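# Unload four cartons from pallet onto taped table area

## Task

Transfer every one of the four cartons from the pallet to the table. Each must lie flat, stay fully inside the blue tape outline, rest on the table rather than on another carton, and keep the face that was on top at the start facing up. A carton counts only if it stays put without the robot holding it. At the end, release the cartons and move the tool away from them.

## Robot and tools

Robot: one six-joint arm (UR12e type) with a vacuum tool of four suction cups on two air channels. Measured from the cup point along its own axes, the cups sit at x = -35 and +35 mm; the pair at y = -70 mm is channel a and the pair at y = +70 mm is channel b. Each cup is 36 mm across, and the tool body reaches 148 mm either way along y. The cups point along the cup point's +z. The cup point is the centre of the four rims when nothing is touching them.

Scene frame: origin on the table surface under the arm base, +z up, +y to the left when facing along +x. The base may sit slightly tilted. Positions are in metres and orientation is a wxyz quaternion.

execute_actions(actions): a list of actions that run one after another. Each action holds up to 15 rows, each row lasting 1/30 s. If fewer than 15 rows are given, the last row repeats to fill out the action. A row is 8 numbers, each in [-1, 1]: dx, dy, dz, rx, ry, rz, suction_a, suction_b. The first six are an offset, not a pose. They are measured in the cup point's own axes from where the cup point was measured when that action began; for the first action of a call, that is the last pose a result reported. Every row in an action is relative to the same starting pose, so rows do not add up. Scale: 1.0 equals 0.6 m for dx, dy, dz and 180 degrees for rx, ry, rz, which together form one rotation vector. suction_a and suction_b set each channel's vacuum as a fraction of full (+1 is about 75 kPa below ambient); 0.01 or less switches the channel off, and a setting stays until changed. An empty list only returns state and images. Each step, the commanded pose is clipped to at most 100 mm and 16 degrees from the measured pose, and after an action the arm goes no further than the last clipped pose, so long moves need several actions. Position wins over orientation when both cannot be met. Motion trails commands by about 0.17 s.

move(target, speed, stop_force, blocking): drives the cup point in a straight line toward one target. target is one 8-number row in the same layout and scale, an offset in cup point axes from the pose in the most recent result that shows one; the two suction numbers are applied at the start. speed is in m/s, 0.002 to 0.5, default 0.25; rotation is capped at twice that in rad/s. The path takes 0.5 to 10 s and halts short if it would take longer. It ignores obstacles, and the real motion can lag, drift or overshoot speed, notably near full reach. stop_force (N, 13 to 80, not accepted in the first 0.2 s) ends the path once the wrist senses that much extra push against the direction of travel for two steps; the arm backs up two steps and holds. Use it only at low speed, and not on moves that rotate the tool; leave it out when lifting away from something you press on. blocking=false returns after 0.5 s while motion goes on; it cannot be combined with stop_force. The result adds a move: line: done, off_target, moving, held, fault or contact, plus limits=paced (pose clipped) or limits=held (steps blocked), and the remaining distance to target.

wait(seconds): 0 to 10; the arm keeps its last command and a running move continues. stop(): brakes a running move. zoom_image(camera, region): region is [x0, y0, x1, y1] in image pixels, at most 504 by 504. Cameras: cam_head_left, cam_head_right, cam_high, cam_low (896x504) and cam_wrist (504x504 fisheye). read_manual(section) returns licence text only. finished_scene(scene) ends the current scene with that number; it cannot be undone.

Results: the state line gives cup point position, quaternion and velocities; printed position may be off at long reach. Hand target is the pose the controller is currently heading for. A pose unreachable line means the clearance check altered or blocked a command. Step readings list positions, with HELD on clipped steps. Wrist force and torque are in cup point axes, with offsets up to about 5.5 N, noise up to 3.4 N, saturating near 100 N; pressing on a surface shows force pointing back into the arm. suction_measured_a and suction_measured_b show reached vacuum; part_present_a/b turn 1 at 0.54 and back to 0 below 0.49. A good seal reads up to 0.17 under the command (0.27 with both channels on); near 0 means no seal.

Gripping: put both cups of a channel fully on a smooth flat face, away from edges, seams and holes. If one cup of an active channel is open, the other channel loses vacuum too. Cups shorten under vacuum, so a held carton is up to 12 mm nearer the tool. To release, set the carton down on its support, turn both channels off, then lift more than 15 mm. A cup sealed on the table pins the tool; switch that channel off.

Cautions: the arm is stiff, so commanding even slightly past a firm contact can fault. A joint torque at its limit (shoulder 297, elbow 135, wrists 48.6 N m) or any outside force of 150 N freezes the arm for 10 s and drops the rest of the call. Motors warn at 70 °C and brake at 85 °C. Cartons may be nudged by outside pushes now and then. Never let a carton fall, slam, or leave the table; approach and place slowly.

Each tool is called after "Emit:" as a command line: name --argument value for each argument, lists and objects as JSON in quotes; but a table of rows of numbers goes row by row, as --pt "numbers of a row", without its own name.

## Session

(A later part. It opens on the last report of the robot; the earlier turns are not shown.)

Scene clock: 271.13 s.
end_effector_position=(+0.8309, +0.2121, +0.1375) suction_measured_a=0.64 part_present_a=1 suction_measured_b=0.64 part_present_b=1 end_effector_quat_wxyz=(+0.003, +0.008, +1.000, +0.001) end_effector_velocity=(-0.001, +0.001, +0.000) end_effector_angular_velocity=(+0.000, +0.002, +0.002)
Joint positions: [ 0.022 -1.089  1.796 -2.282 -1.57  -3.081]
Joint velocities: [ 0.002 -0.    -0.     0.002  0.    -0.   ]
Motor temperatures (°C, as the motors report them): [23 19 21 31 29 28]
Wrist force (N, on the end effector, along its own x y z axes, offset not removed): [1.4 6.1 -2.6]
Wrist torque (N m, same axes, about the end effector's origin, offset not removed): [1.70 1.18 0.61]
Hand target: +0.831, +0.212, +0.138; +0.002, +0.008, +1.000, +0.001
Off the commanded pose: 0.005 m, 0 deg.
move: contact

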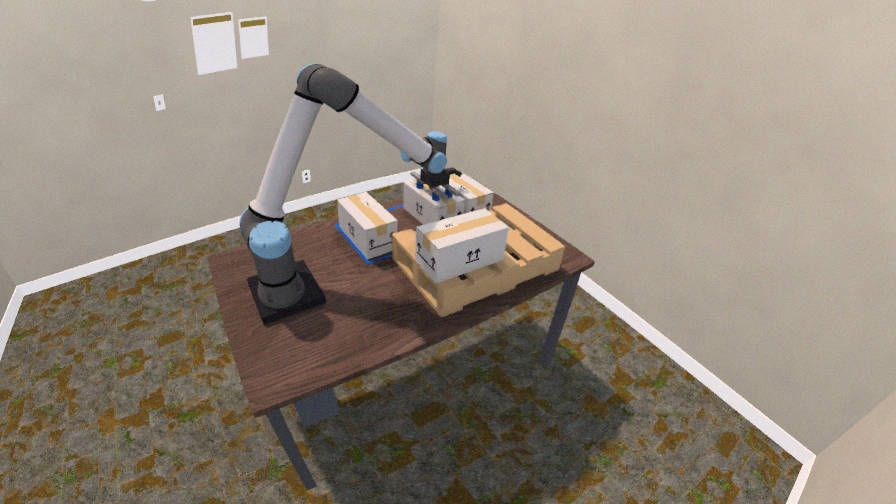

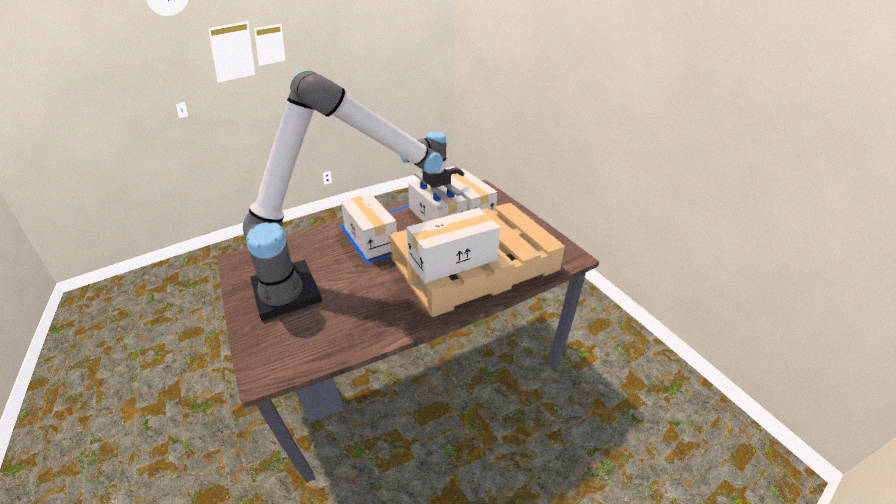

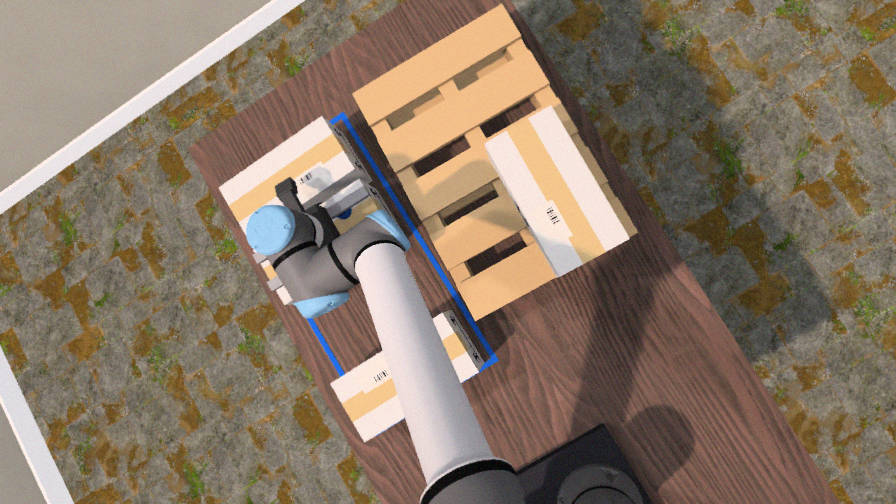

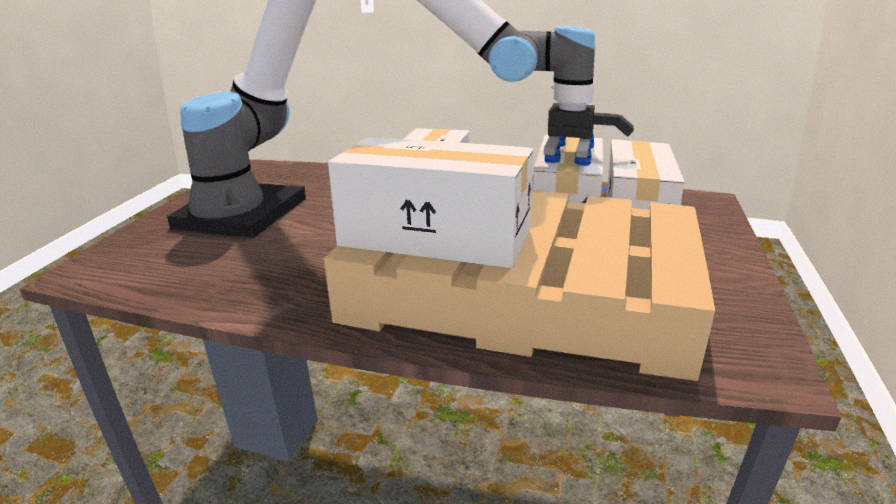

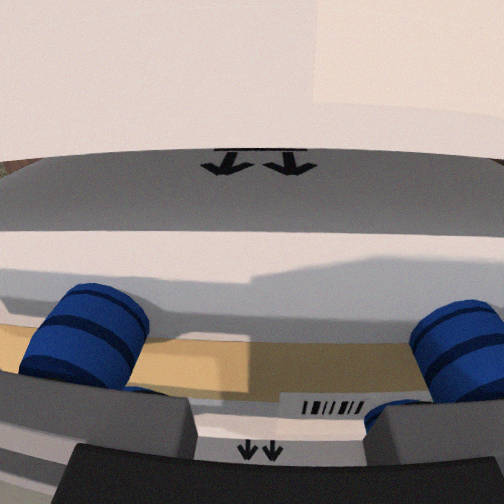

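Emit:
execute_actions --actions '[[[0,0,-0.001,0,0,0,0,0]]]'

Emit:
move --target '[0,0,-0.27,0,0,0,0,0]' --speed 0.4

Emit:
move --target '[0.315,-0.797,0,0,0,0.52,0,0]' --speed 0.5

Scene clock: 276.93 s.
end_effector_position=(+0.8310, +0.2121, +0.1383) suction_measured_a=0.01 part_present_a=0 suction_measured_b=0.01 part_present_b=0 end_effector_quat_wxyz=(+0.003, +0.008, +1.000, +0.001) end_effector_velocity=(-0.001, +0.000, -0.001) end_effector_angular_velocity=(+0.001, +0.002, +0.001)
Joint positions: [ 0.022 -1.09   1.795 -2.281 -1.57  -3.081]
Joint velocities: [ 0.     0.     0.002  0.     0.001 -0.   ]
Motor temperatures (°C, as the motors report them): [23 19 21 31 29 28]
Wrist force (N, on the end effector, along its own x y z axes, offset not removed): [4.7 -2.2 -44.8]
Wrist torque (N m, same axes, about the end effector's origin, offset not removed): [-0.47 -0.27 0.16]
Hand target: +0.831, +0.212, +0.138; +0.003, +0.008, +1.000, +0.001
Off the commanded pose: 0.000 m, 0 deg.
Step readings (end_effector_position):
0: (+0.8309, +0.2121, +0.1377)
1: (+0.8309, +0.2121, +0.1378)
2: (+0.8311, +0.2121, +0.1381)
4: (+0.8313, +0.2121, +0.1384)
8: (+0.8312, +0.2121, +0.1384)
15: end_effector_position above

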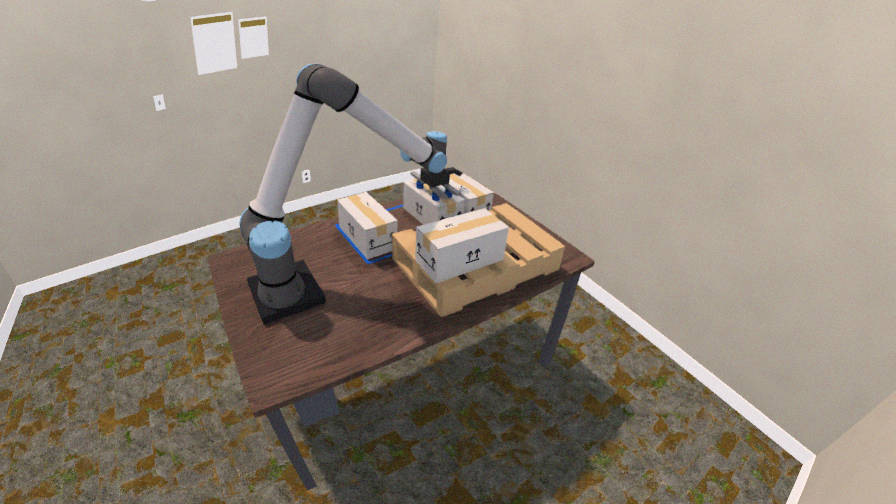

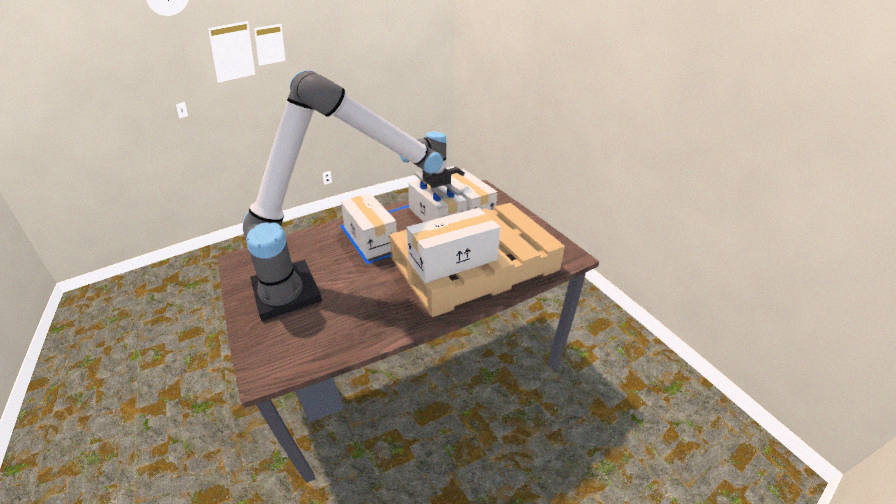

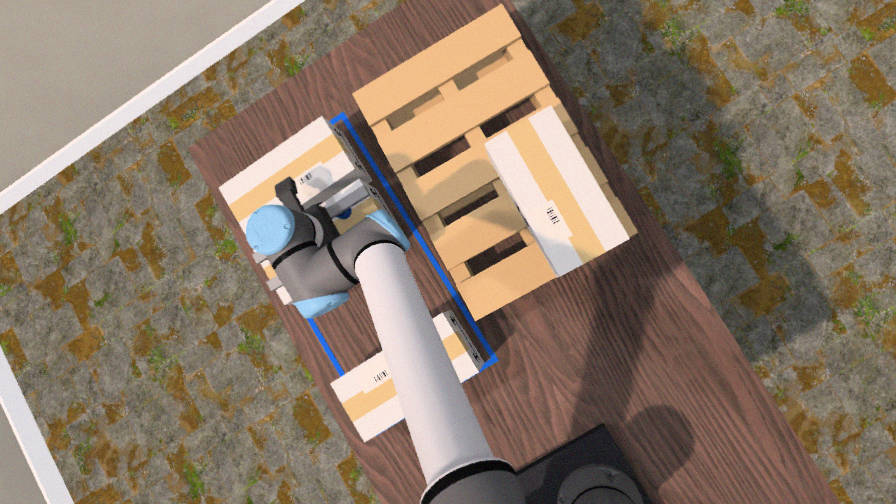

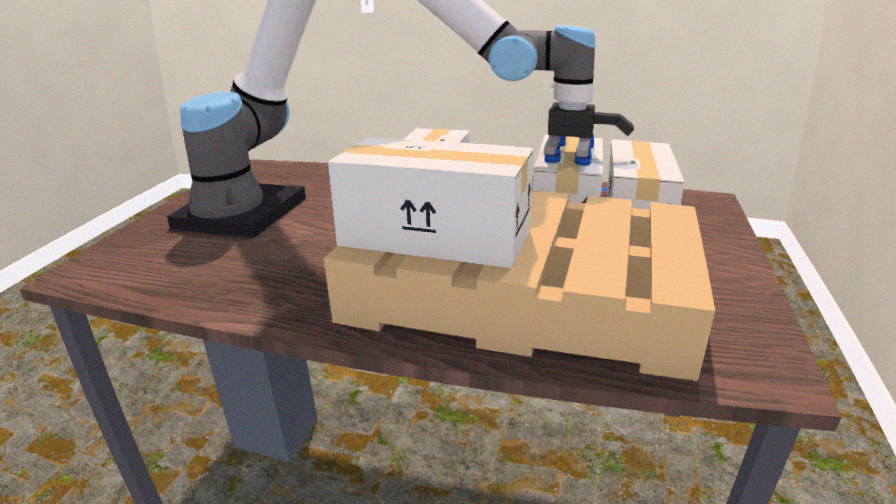

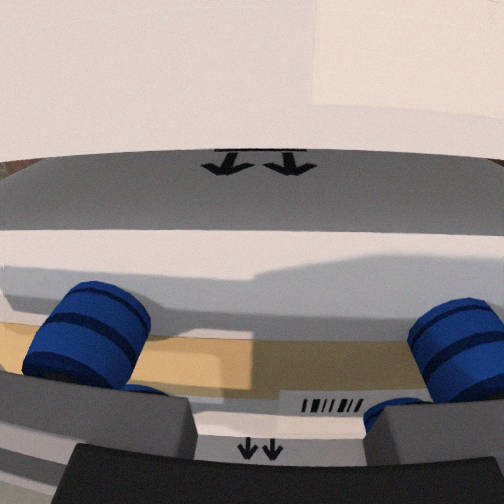

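Scene clock: 278.10 s.
end_effector_position=(+0.8302, +0.2119, +0.2998) suction_measured_a=0.01 part_present_a=0 suction_measured_b=0.01 part_present_b=0 end_effector_quat_wxyz=(+0.003, +0.008, +1.000, +0.001) end_effector_velocity=(-0.000, -0.000, +0.002) end_effector_angular_velocity=(-0.001, +0.001, +0.000)
Joint positions: [ 0.022 -1.236  1.678 -2.018 -1.57  -3.081]
Joint velocities: [-0.    -0.001 -0.003  0.006 -0.    -0.   ]
Motor temperatures (°C, as the motors report them): [23 19 21 31 29 28]
Wrist force (N, on the end effector, along its own x y z axes, offset not removed): [1.8 -1.4 -0.6]
Wrist torque (N m, same axes, about the end effector's origin, offset not removed): [-0.37 -0.33 0.03]
Hand target: +0.830, +0.212, +0.300; +0.003, +0.008, +1.000, +0.001
Off the commanded pose: 0.000 m, 0 deg.
move: done

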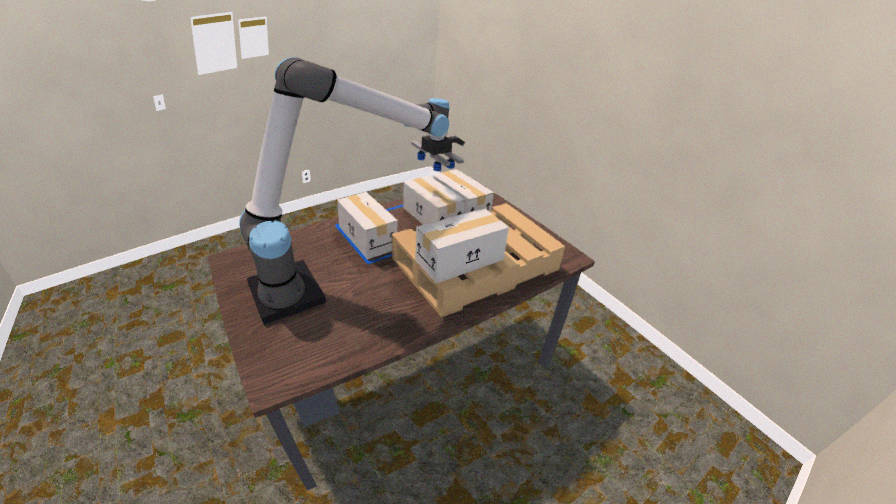

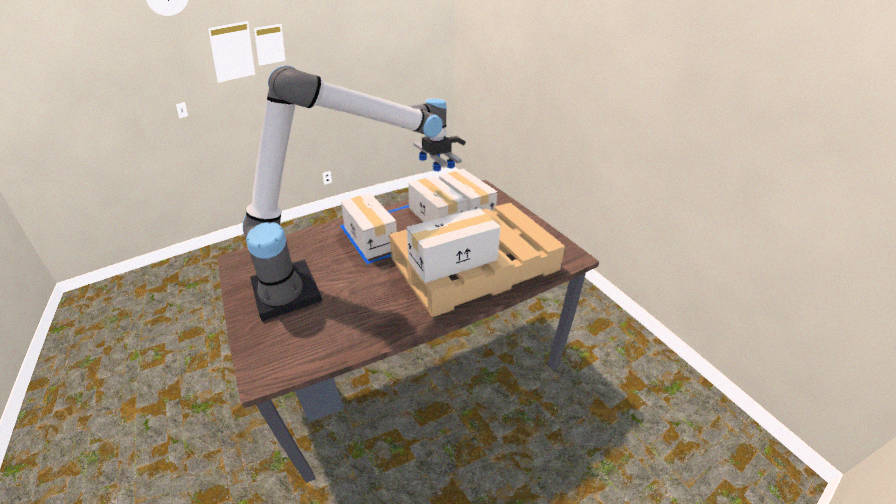

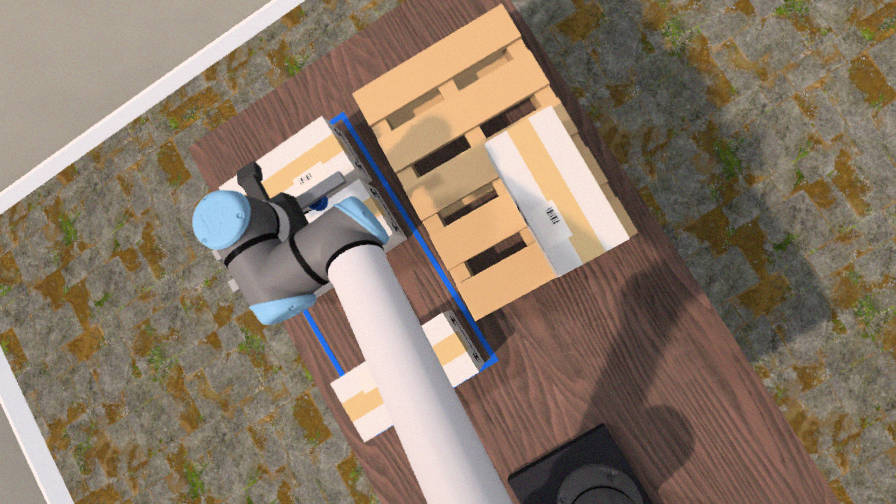

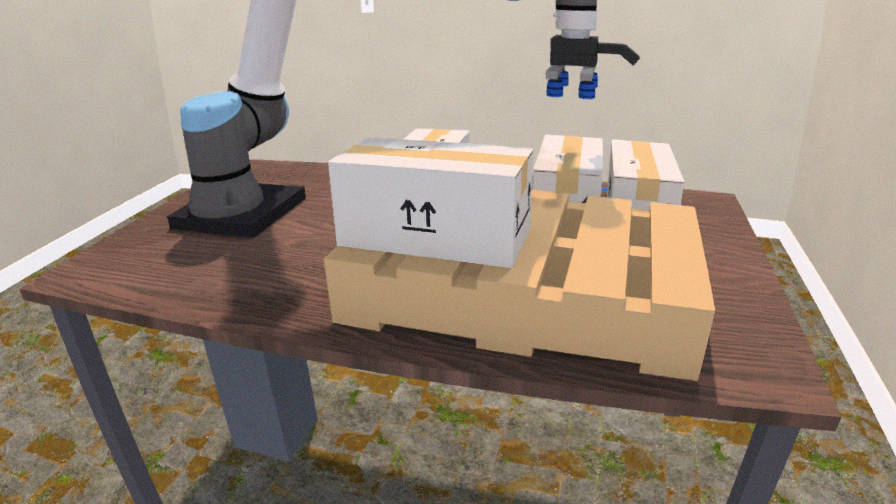

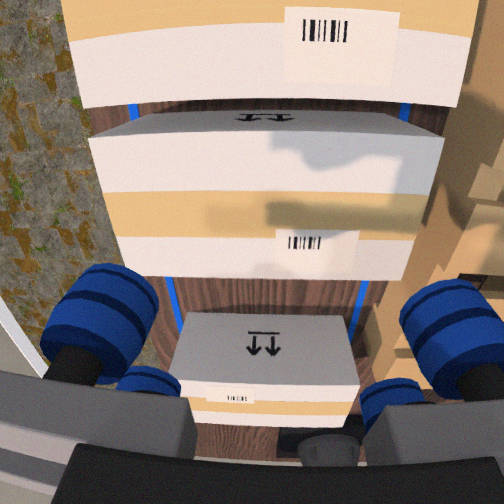

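Scene clock: 280.53 s.
end_effector_position=(+0.6342, -0.2628, +0.2982) suction_measured_a=0.01 part_present_a=0 suction_measured_b=0.01 part_present_b=0 end_effector_quat_wxyz=(+0.001, +0.734, +0.679, +0.002) end_effector_velocity=(-0.000, -0.002, +0.000) end_effector_angular_velocity=(+0.000, -0.001, -0.006)
Joint positions: [-0.673 -1.5    2.008 -2.083 -1.568 -2.144]
Joint velocities: [-0.003  0.    -0.001  0.     0.001  0.003]
Motor temperatures (°C, as the motors report them): [23 19 21 31 29 28]
Wrist force (N, on the end effector, along its own x y z axes, offset not removed): [-0.3 -2.4 0.2]
Wrist torque (N m, same axes, about the end effector's origin, offset not removed): [-0.46 -0.07 0.10]
Hand target: +0.634, -0.263, +0.298; +0.001, +0.734, +0.679, +0.002
Off the commanded pose: 0.001 m, 0 deg.
move: done

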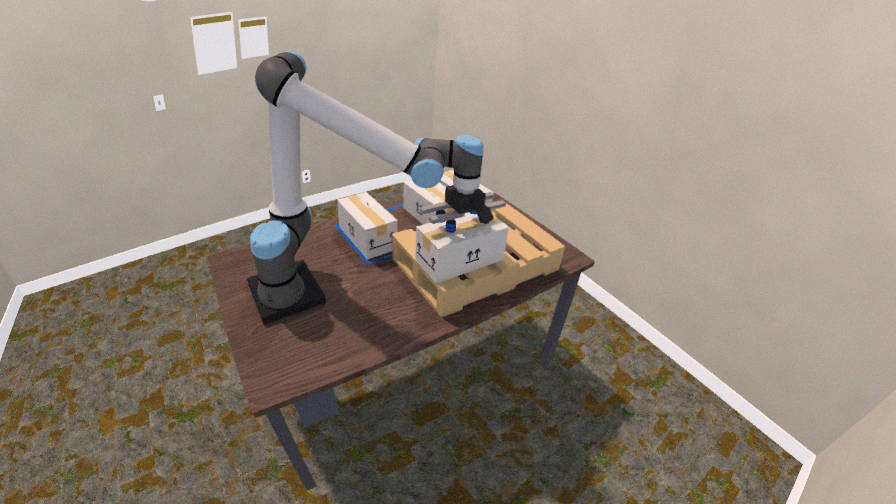

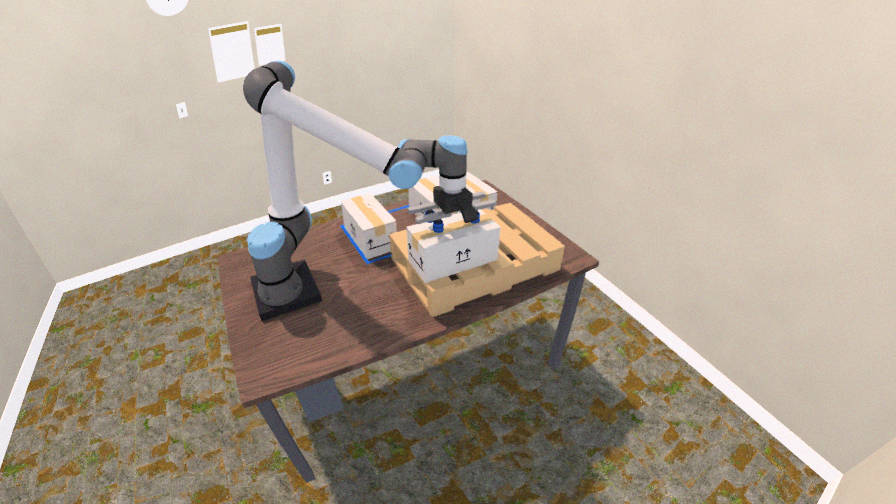

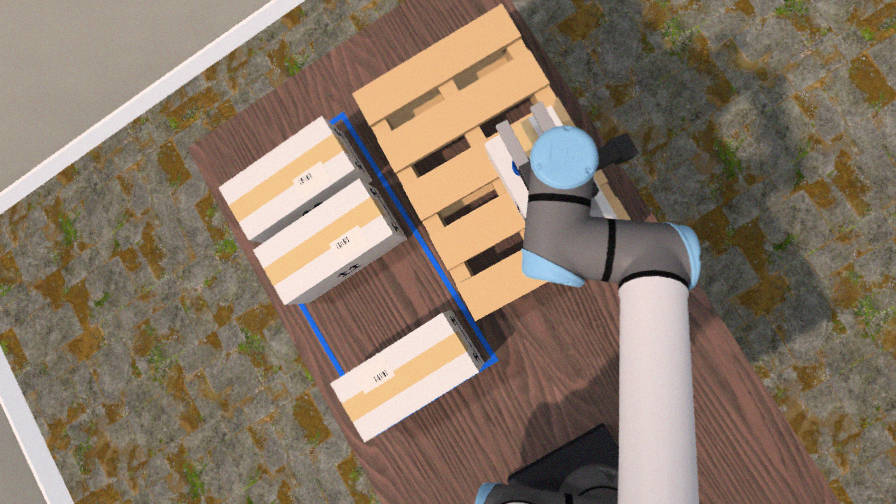

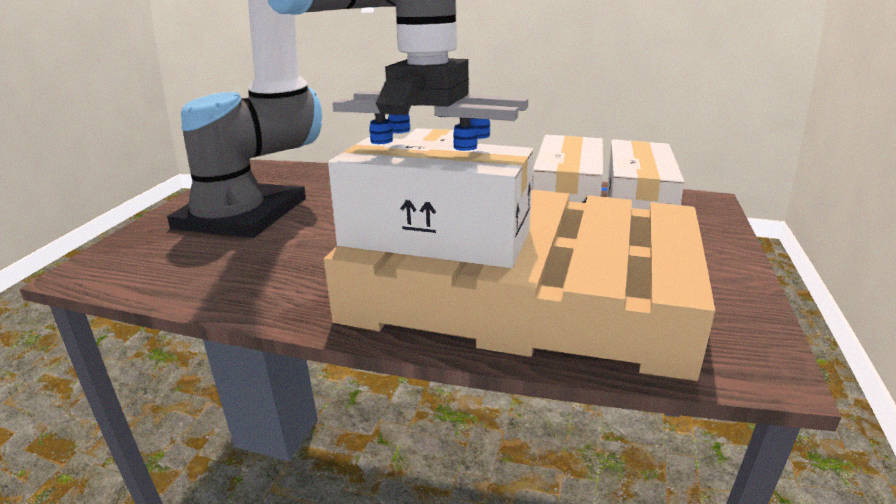

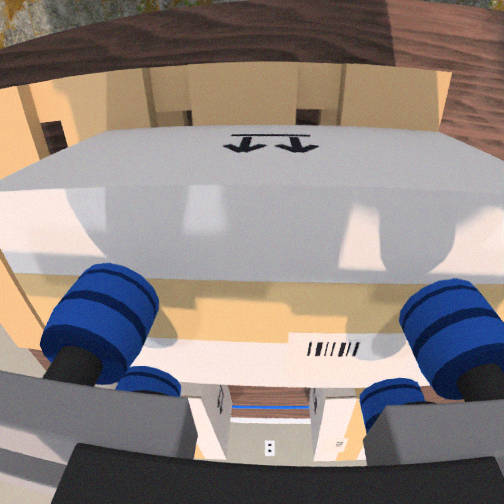

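Emit:
move --target '[0,-0.008,0.049,0,0,0,0,0]' --speed 0.05

Emit:
execute_actions --actions '[[[0,0,0.002,0,0,0,1,1]],[[0,0,0,0,0,0,1,1]],[[0,0,-0.006,0,0,0,1,1],[0,0,-0.012,0,0,0,1,1],[0,0,-0.018,0,0,0,1,1],[0,0,-0.026,0,0,0,1,1],[0,0,-0.034,0,0,0,1,1],[0,0,-0.042,0,0,0,1,1],[0,0,-0.048,0,0,0,1,1],[0,0,-0.055,0,0,0,1,1]]]'

Emit:
move --target '[0.793,-0.02,-0.035,0,0,-0.5205,1,1]' --speed 0.45

Scene clock: 290.33 s.
end_effector_position=(+0.6296, -0.2624, +0.2692) suction_measured_a=0.01 part_present_a=0 suction_measured_b=0.01 part_present_b=0 end_effector_quat_wxyz=(+0.002, +0.734, +0.679, +0.002) end_effector_velocity=(-0.001, +0.000, -0.002) end_effector_angular_velocity=(-0.000, +0.000, +0.000)
Joint positions: [-0.677 -1.48   2.045 -2.14  -1.568 -2.148]
Joint velocities: [-0.     0.002  0.003 -0.005 -0.    -0.   ]
Motor temperatures (°C, as the motors report them): [23 19 21 31 29 28]
Wrist force (N, on the end effector, along its own x y z axes, offset not removed): [0.9 4.9 -17.8]
Wrist torque (N m, same axes, about the end effector's origin, offset not removed): [0.29 -0.18 0.11]
Hand target: +0.630, -0.262, +0.269; +0.001, +0.734, +0.679, +0.002
Off the commanded pose: 0.000 m, 0 deg.
move: done

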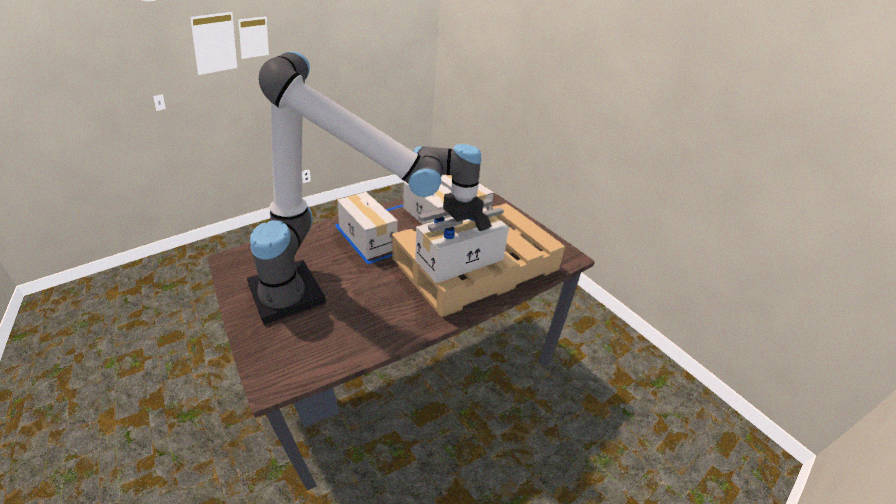

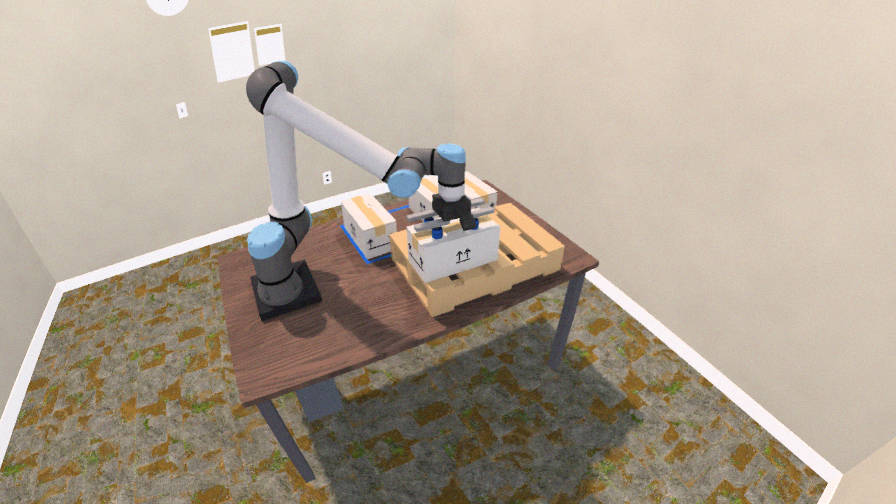

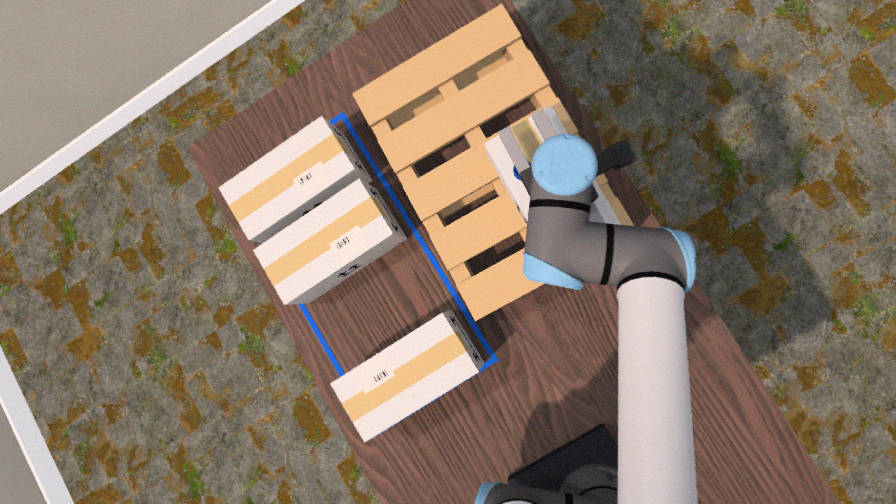

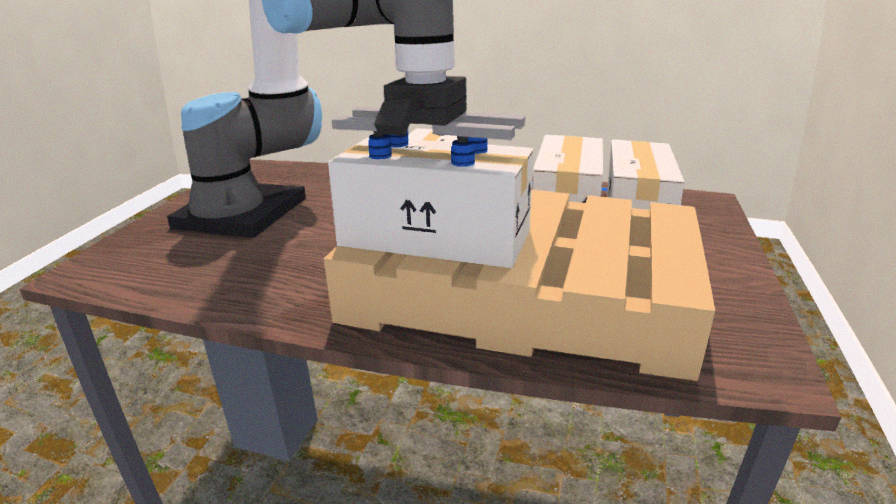

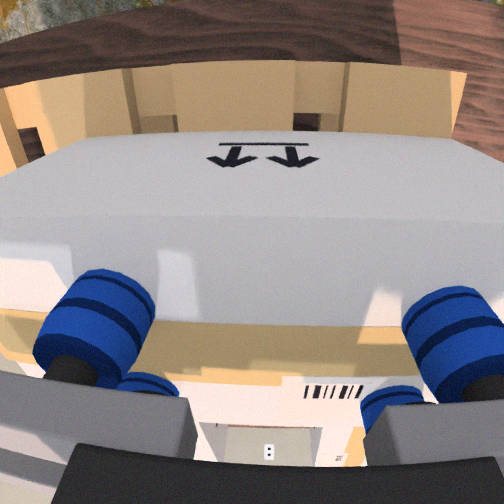

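Scene clock: 291.83 s.
end_effector_position=(+0.6295, -0.2624, +0.2980) suction_measured_a=0.64 part_present_a=1 suction_measured_b=0.64 part_present_b=1 end_effector_quat_wxyz=(+0.002, +0.734, +0.679, +0.002) end_effector_velocity=(+0.000, +0.001, +0.025) end_effector_angular_velocity=(+0.001, -0.000, +0.001)
Joint positions: [-0.677 -1.507  2.016 -2.084 -1.568 -2.148]
Joint velocities: [ 0.001 -0.022 -0.026  0.048  0.001 -0.001]
Motor temperatures (°C, as the motors report them): [23 19 21 31 29 28]
Wrist force (N, on the end effector, along its own x y z axes, offset not removed): [-0.7 -4.4 15.4]
Wrist torque (N m, same axes, about the end effector's origin, offset not removed): [-0.94 0.06 0.09]
Hand target: +0.629, -0.262, +0.301; +0.002, +0.734, +0.679, +0.002
Off the commanded pose: 0.003 m, 0 deg.
Step readings (end_effector_position; steps 1 to 15: 1st action; 16 to 30: 2nd action; 31 to 45: 3rd action):
0: (+0.6296, -0.2624, +0.2692)
1: (+0.6296, -0.2624, +0.2691)
2: (+0.6296, -0.2623, +0.2688)
4: (+0.6295, -0.2623, +0.2683)
8: (+0.6296, -0.2623, +0.2680)
15: (+0.6296, -0.2624, +0.2680)
16: (+0.6296, -0.2624, +0.2680)
17: (+0.6296, -0.2624, +0.2680)
19: (+0.6296, -0.2624, +0.2680)
23: (+0.6296, -0.2624, +0.2680)
30: (+0.6296, -0.2624, +0.2680)
31: (+0.6296, -0.2624, +0.2680)
32: (+0.6296, -0.2623, +0.2682)
34: (+0.6296, -0.2623, +0.2710)
38: (+0.6296, -0.2624, +0.2830)
45: end_effector_position above

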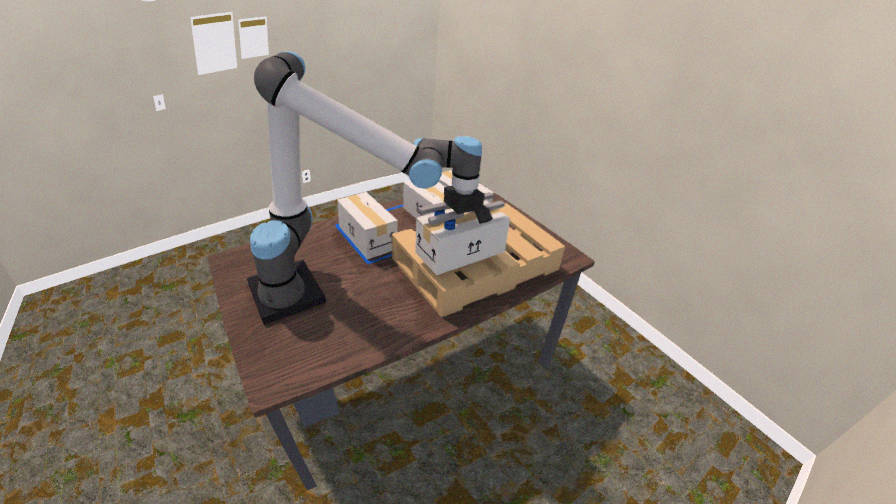

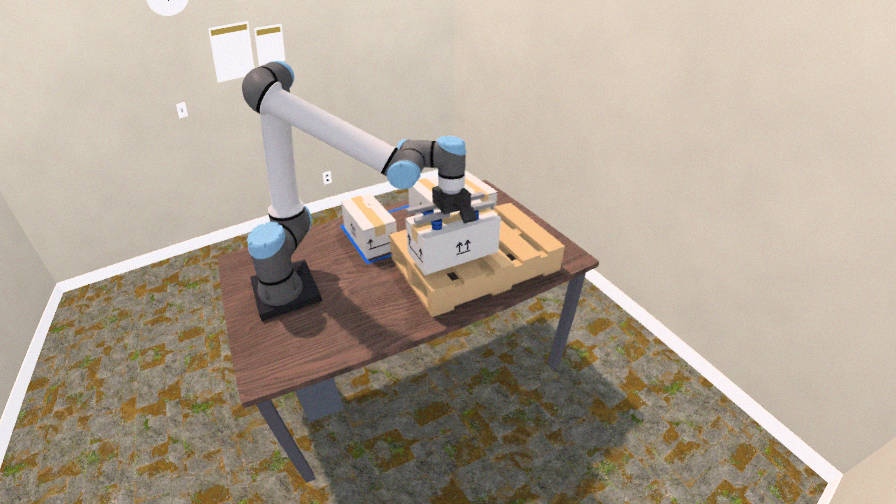

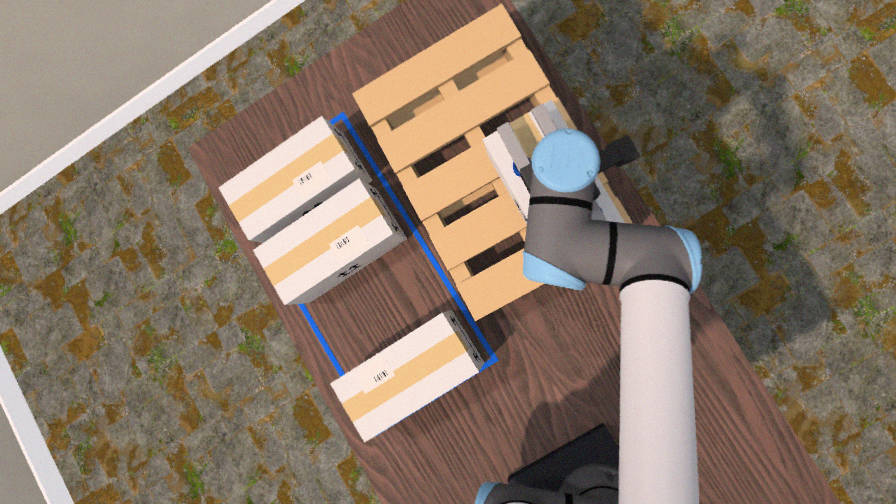

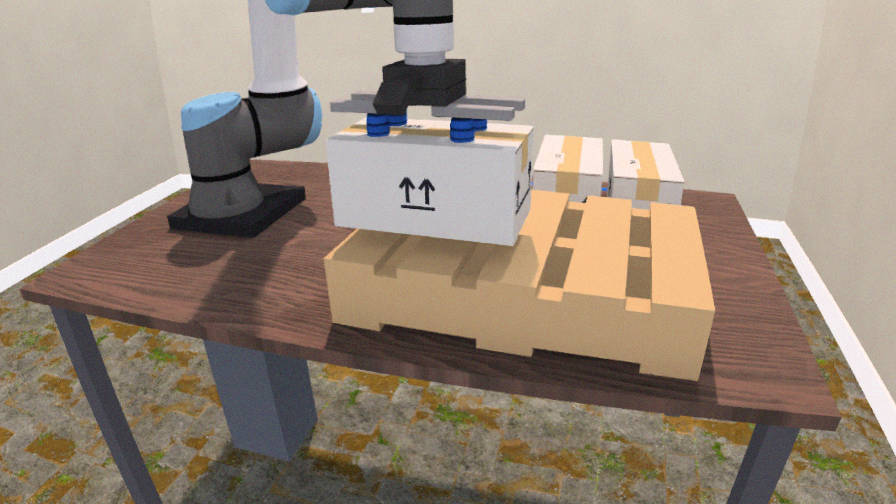

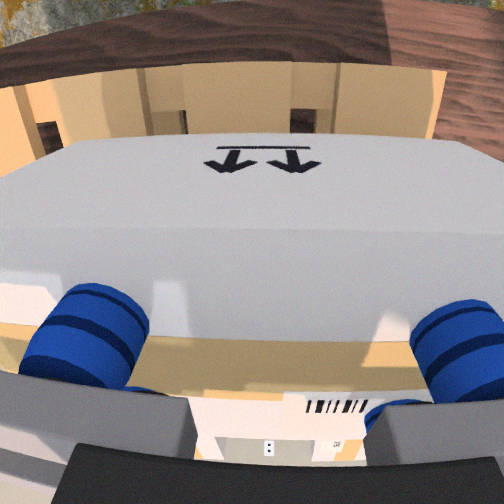

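Scene clock: 294.37 s.
end_effector_position=(+0.6539, +0.2122, +0.3196) suction_measured_a=0.64 part_present_a=1 suction_measured_b=0.64 part_present_b=1 end_effector_quat_wxyz=(+0.003, +0.007, +1.000, +0.001) end_effector_velocity=(+0.001, +0.003, +0.000) end_effector_angular_velocity=(-0.001, +0.000, +0.009)
Joint positions: [ 0.035 -1.516  1.984 -2.044 -1.571 -3.07 ]
Joint velocities: [ 0.004  0.003 -0.003  0.001 -0.001 -0.005]
Motor temperatures (°C, as the motors report them): [23 19 21 31 29 28]
Wrist force (N, on the end effector, along its own x y z axes, offset not removed): [0.0 -1.7 14.9]
Wrist torque (N m, same axes, about the end effector's origin, offset not removed): [-0.55 -0.04 0.12]
Hand target: +0.654, +0.213, +0.320; +0.003, +0.006, +1.000, +0.001
Off the commanded pose: 0.001 m, 0 deg.
move: done

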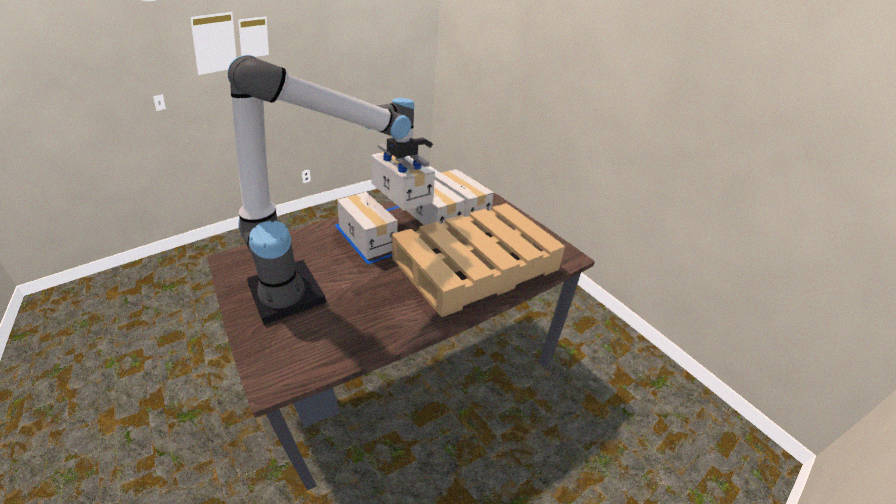

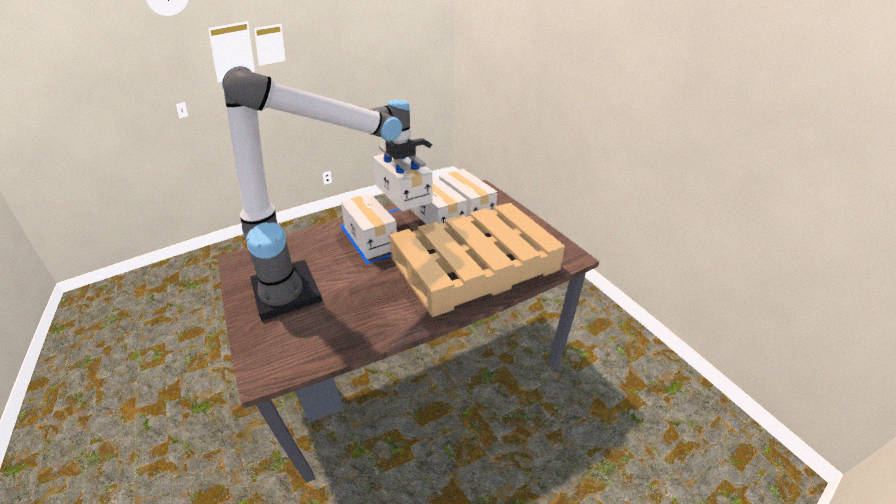

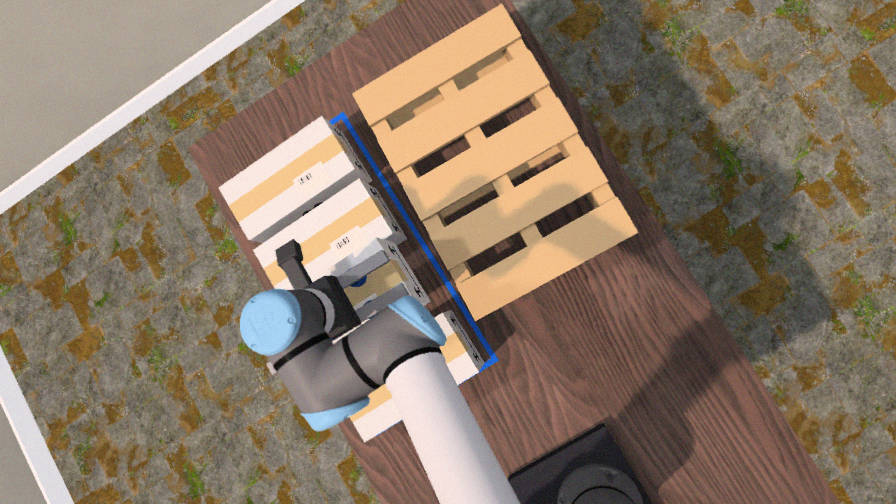

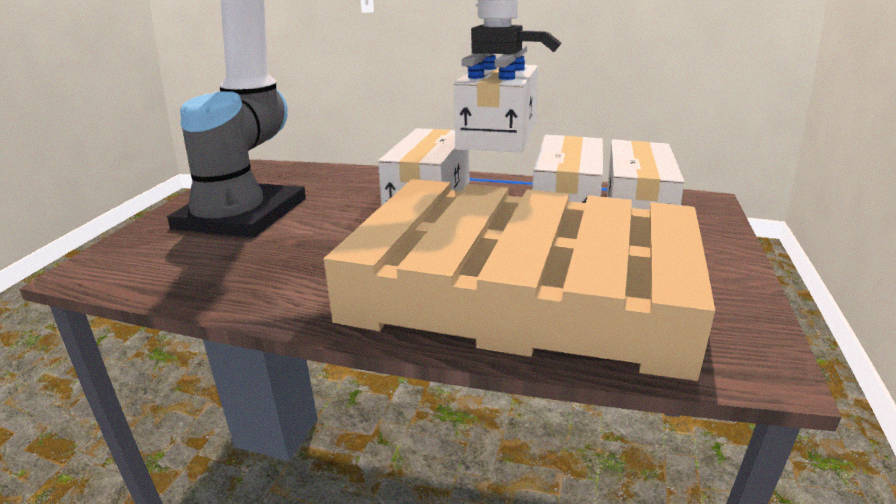

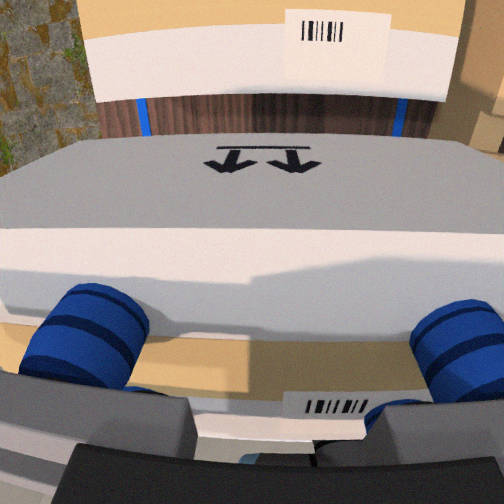

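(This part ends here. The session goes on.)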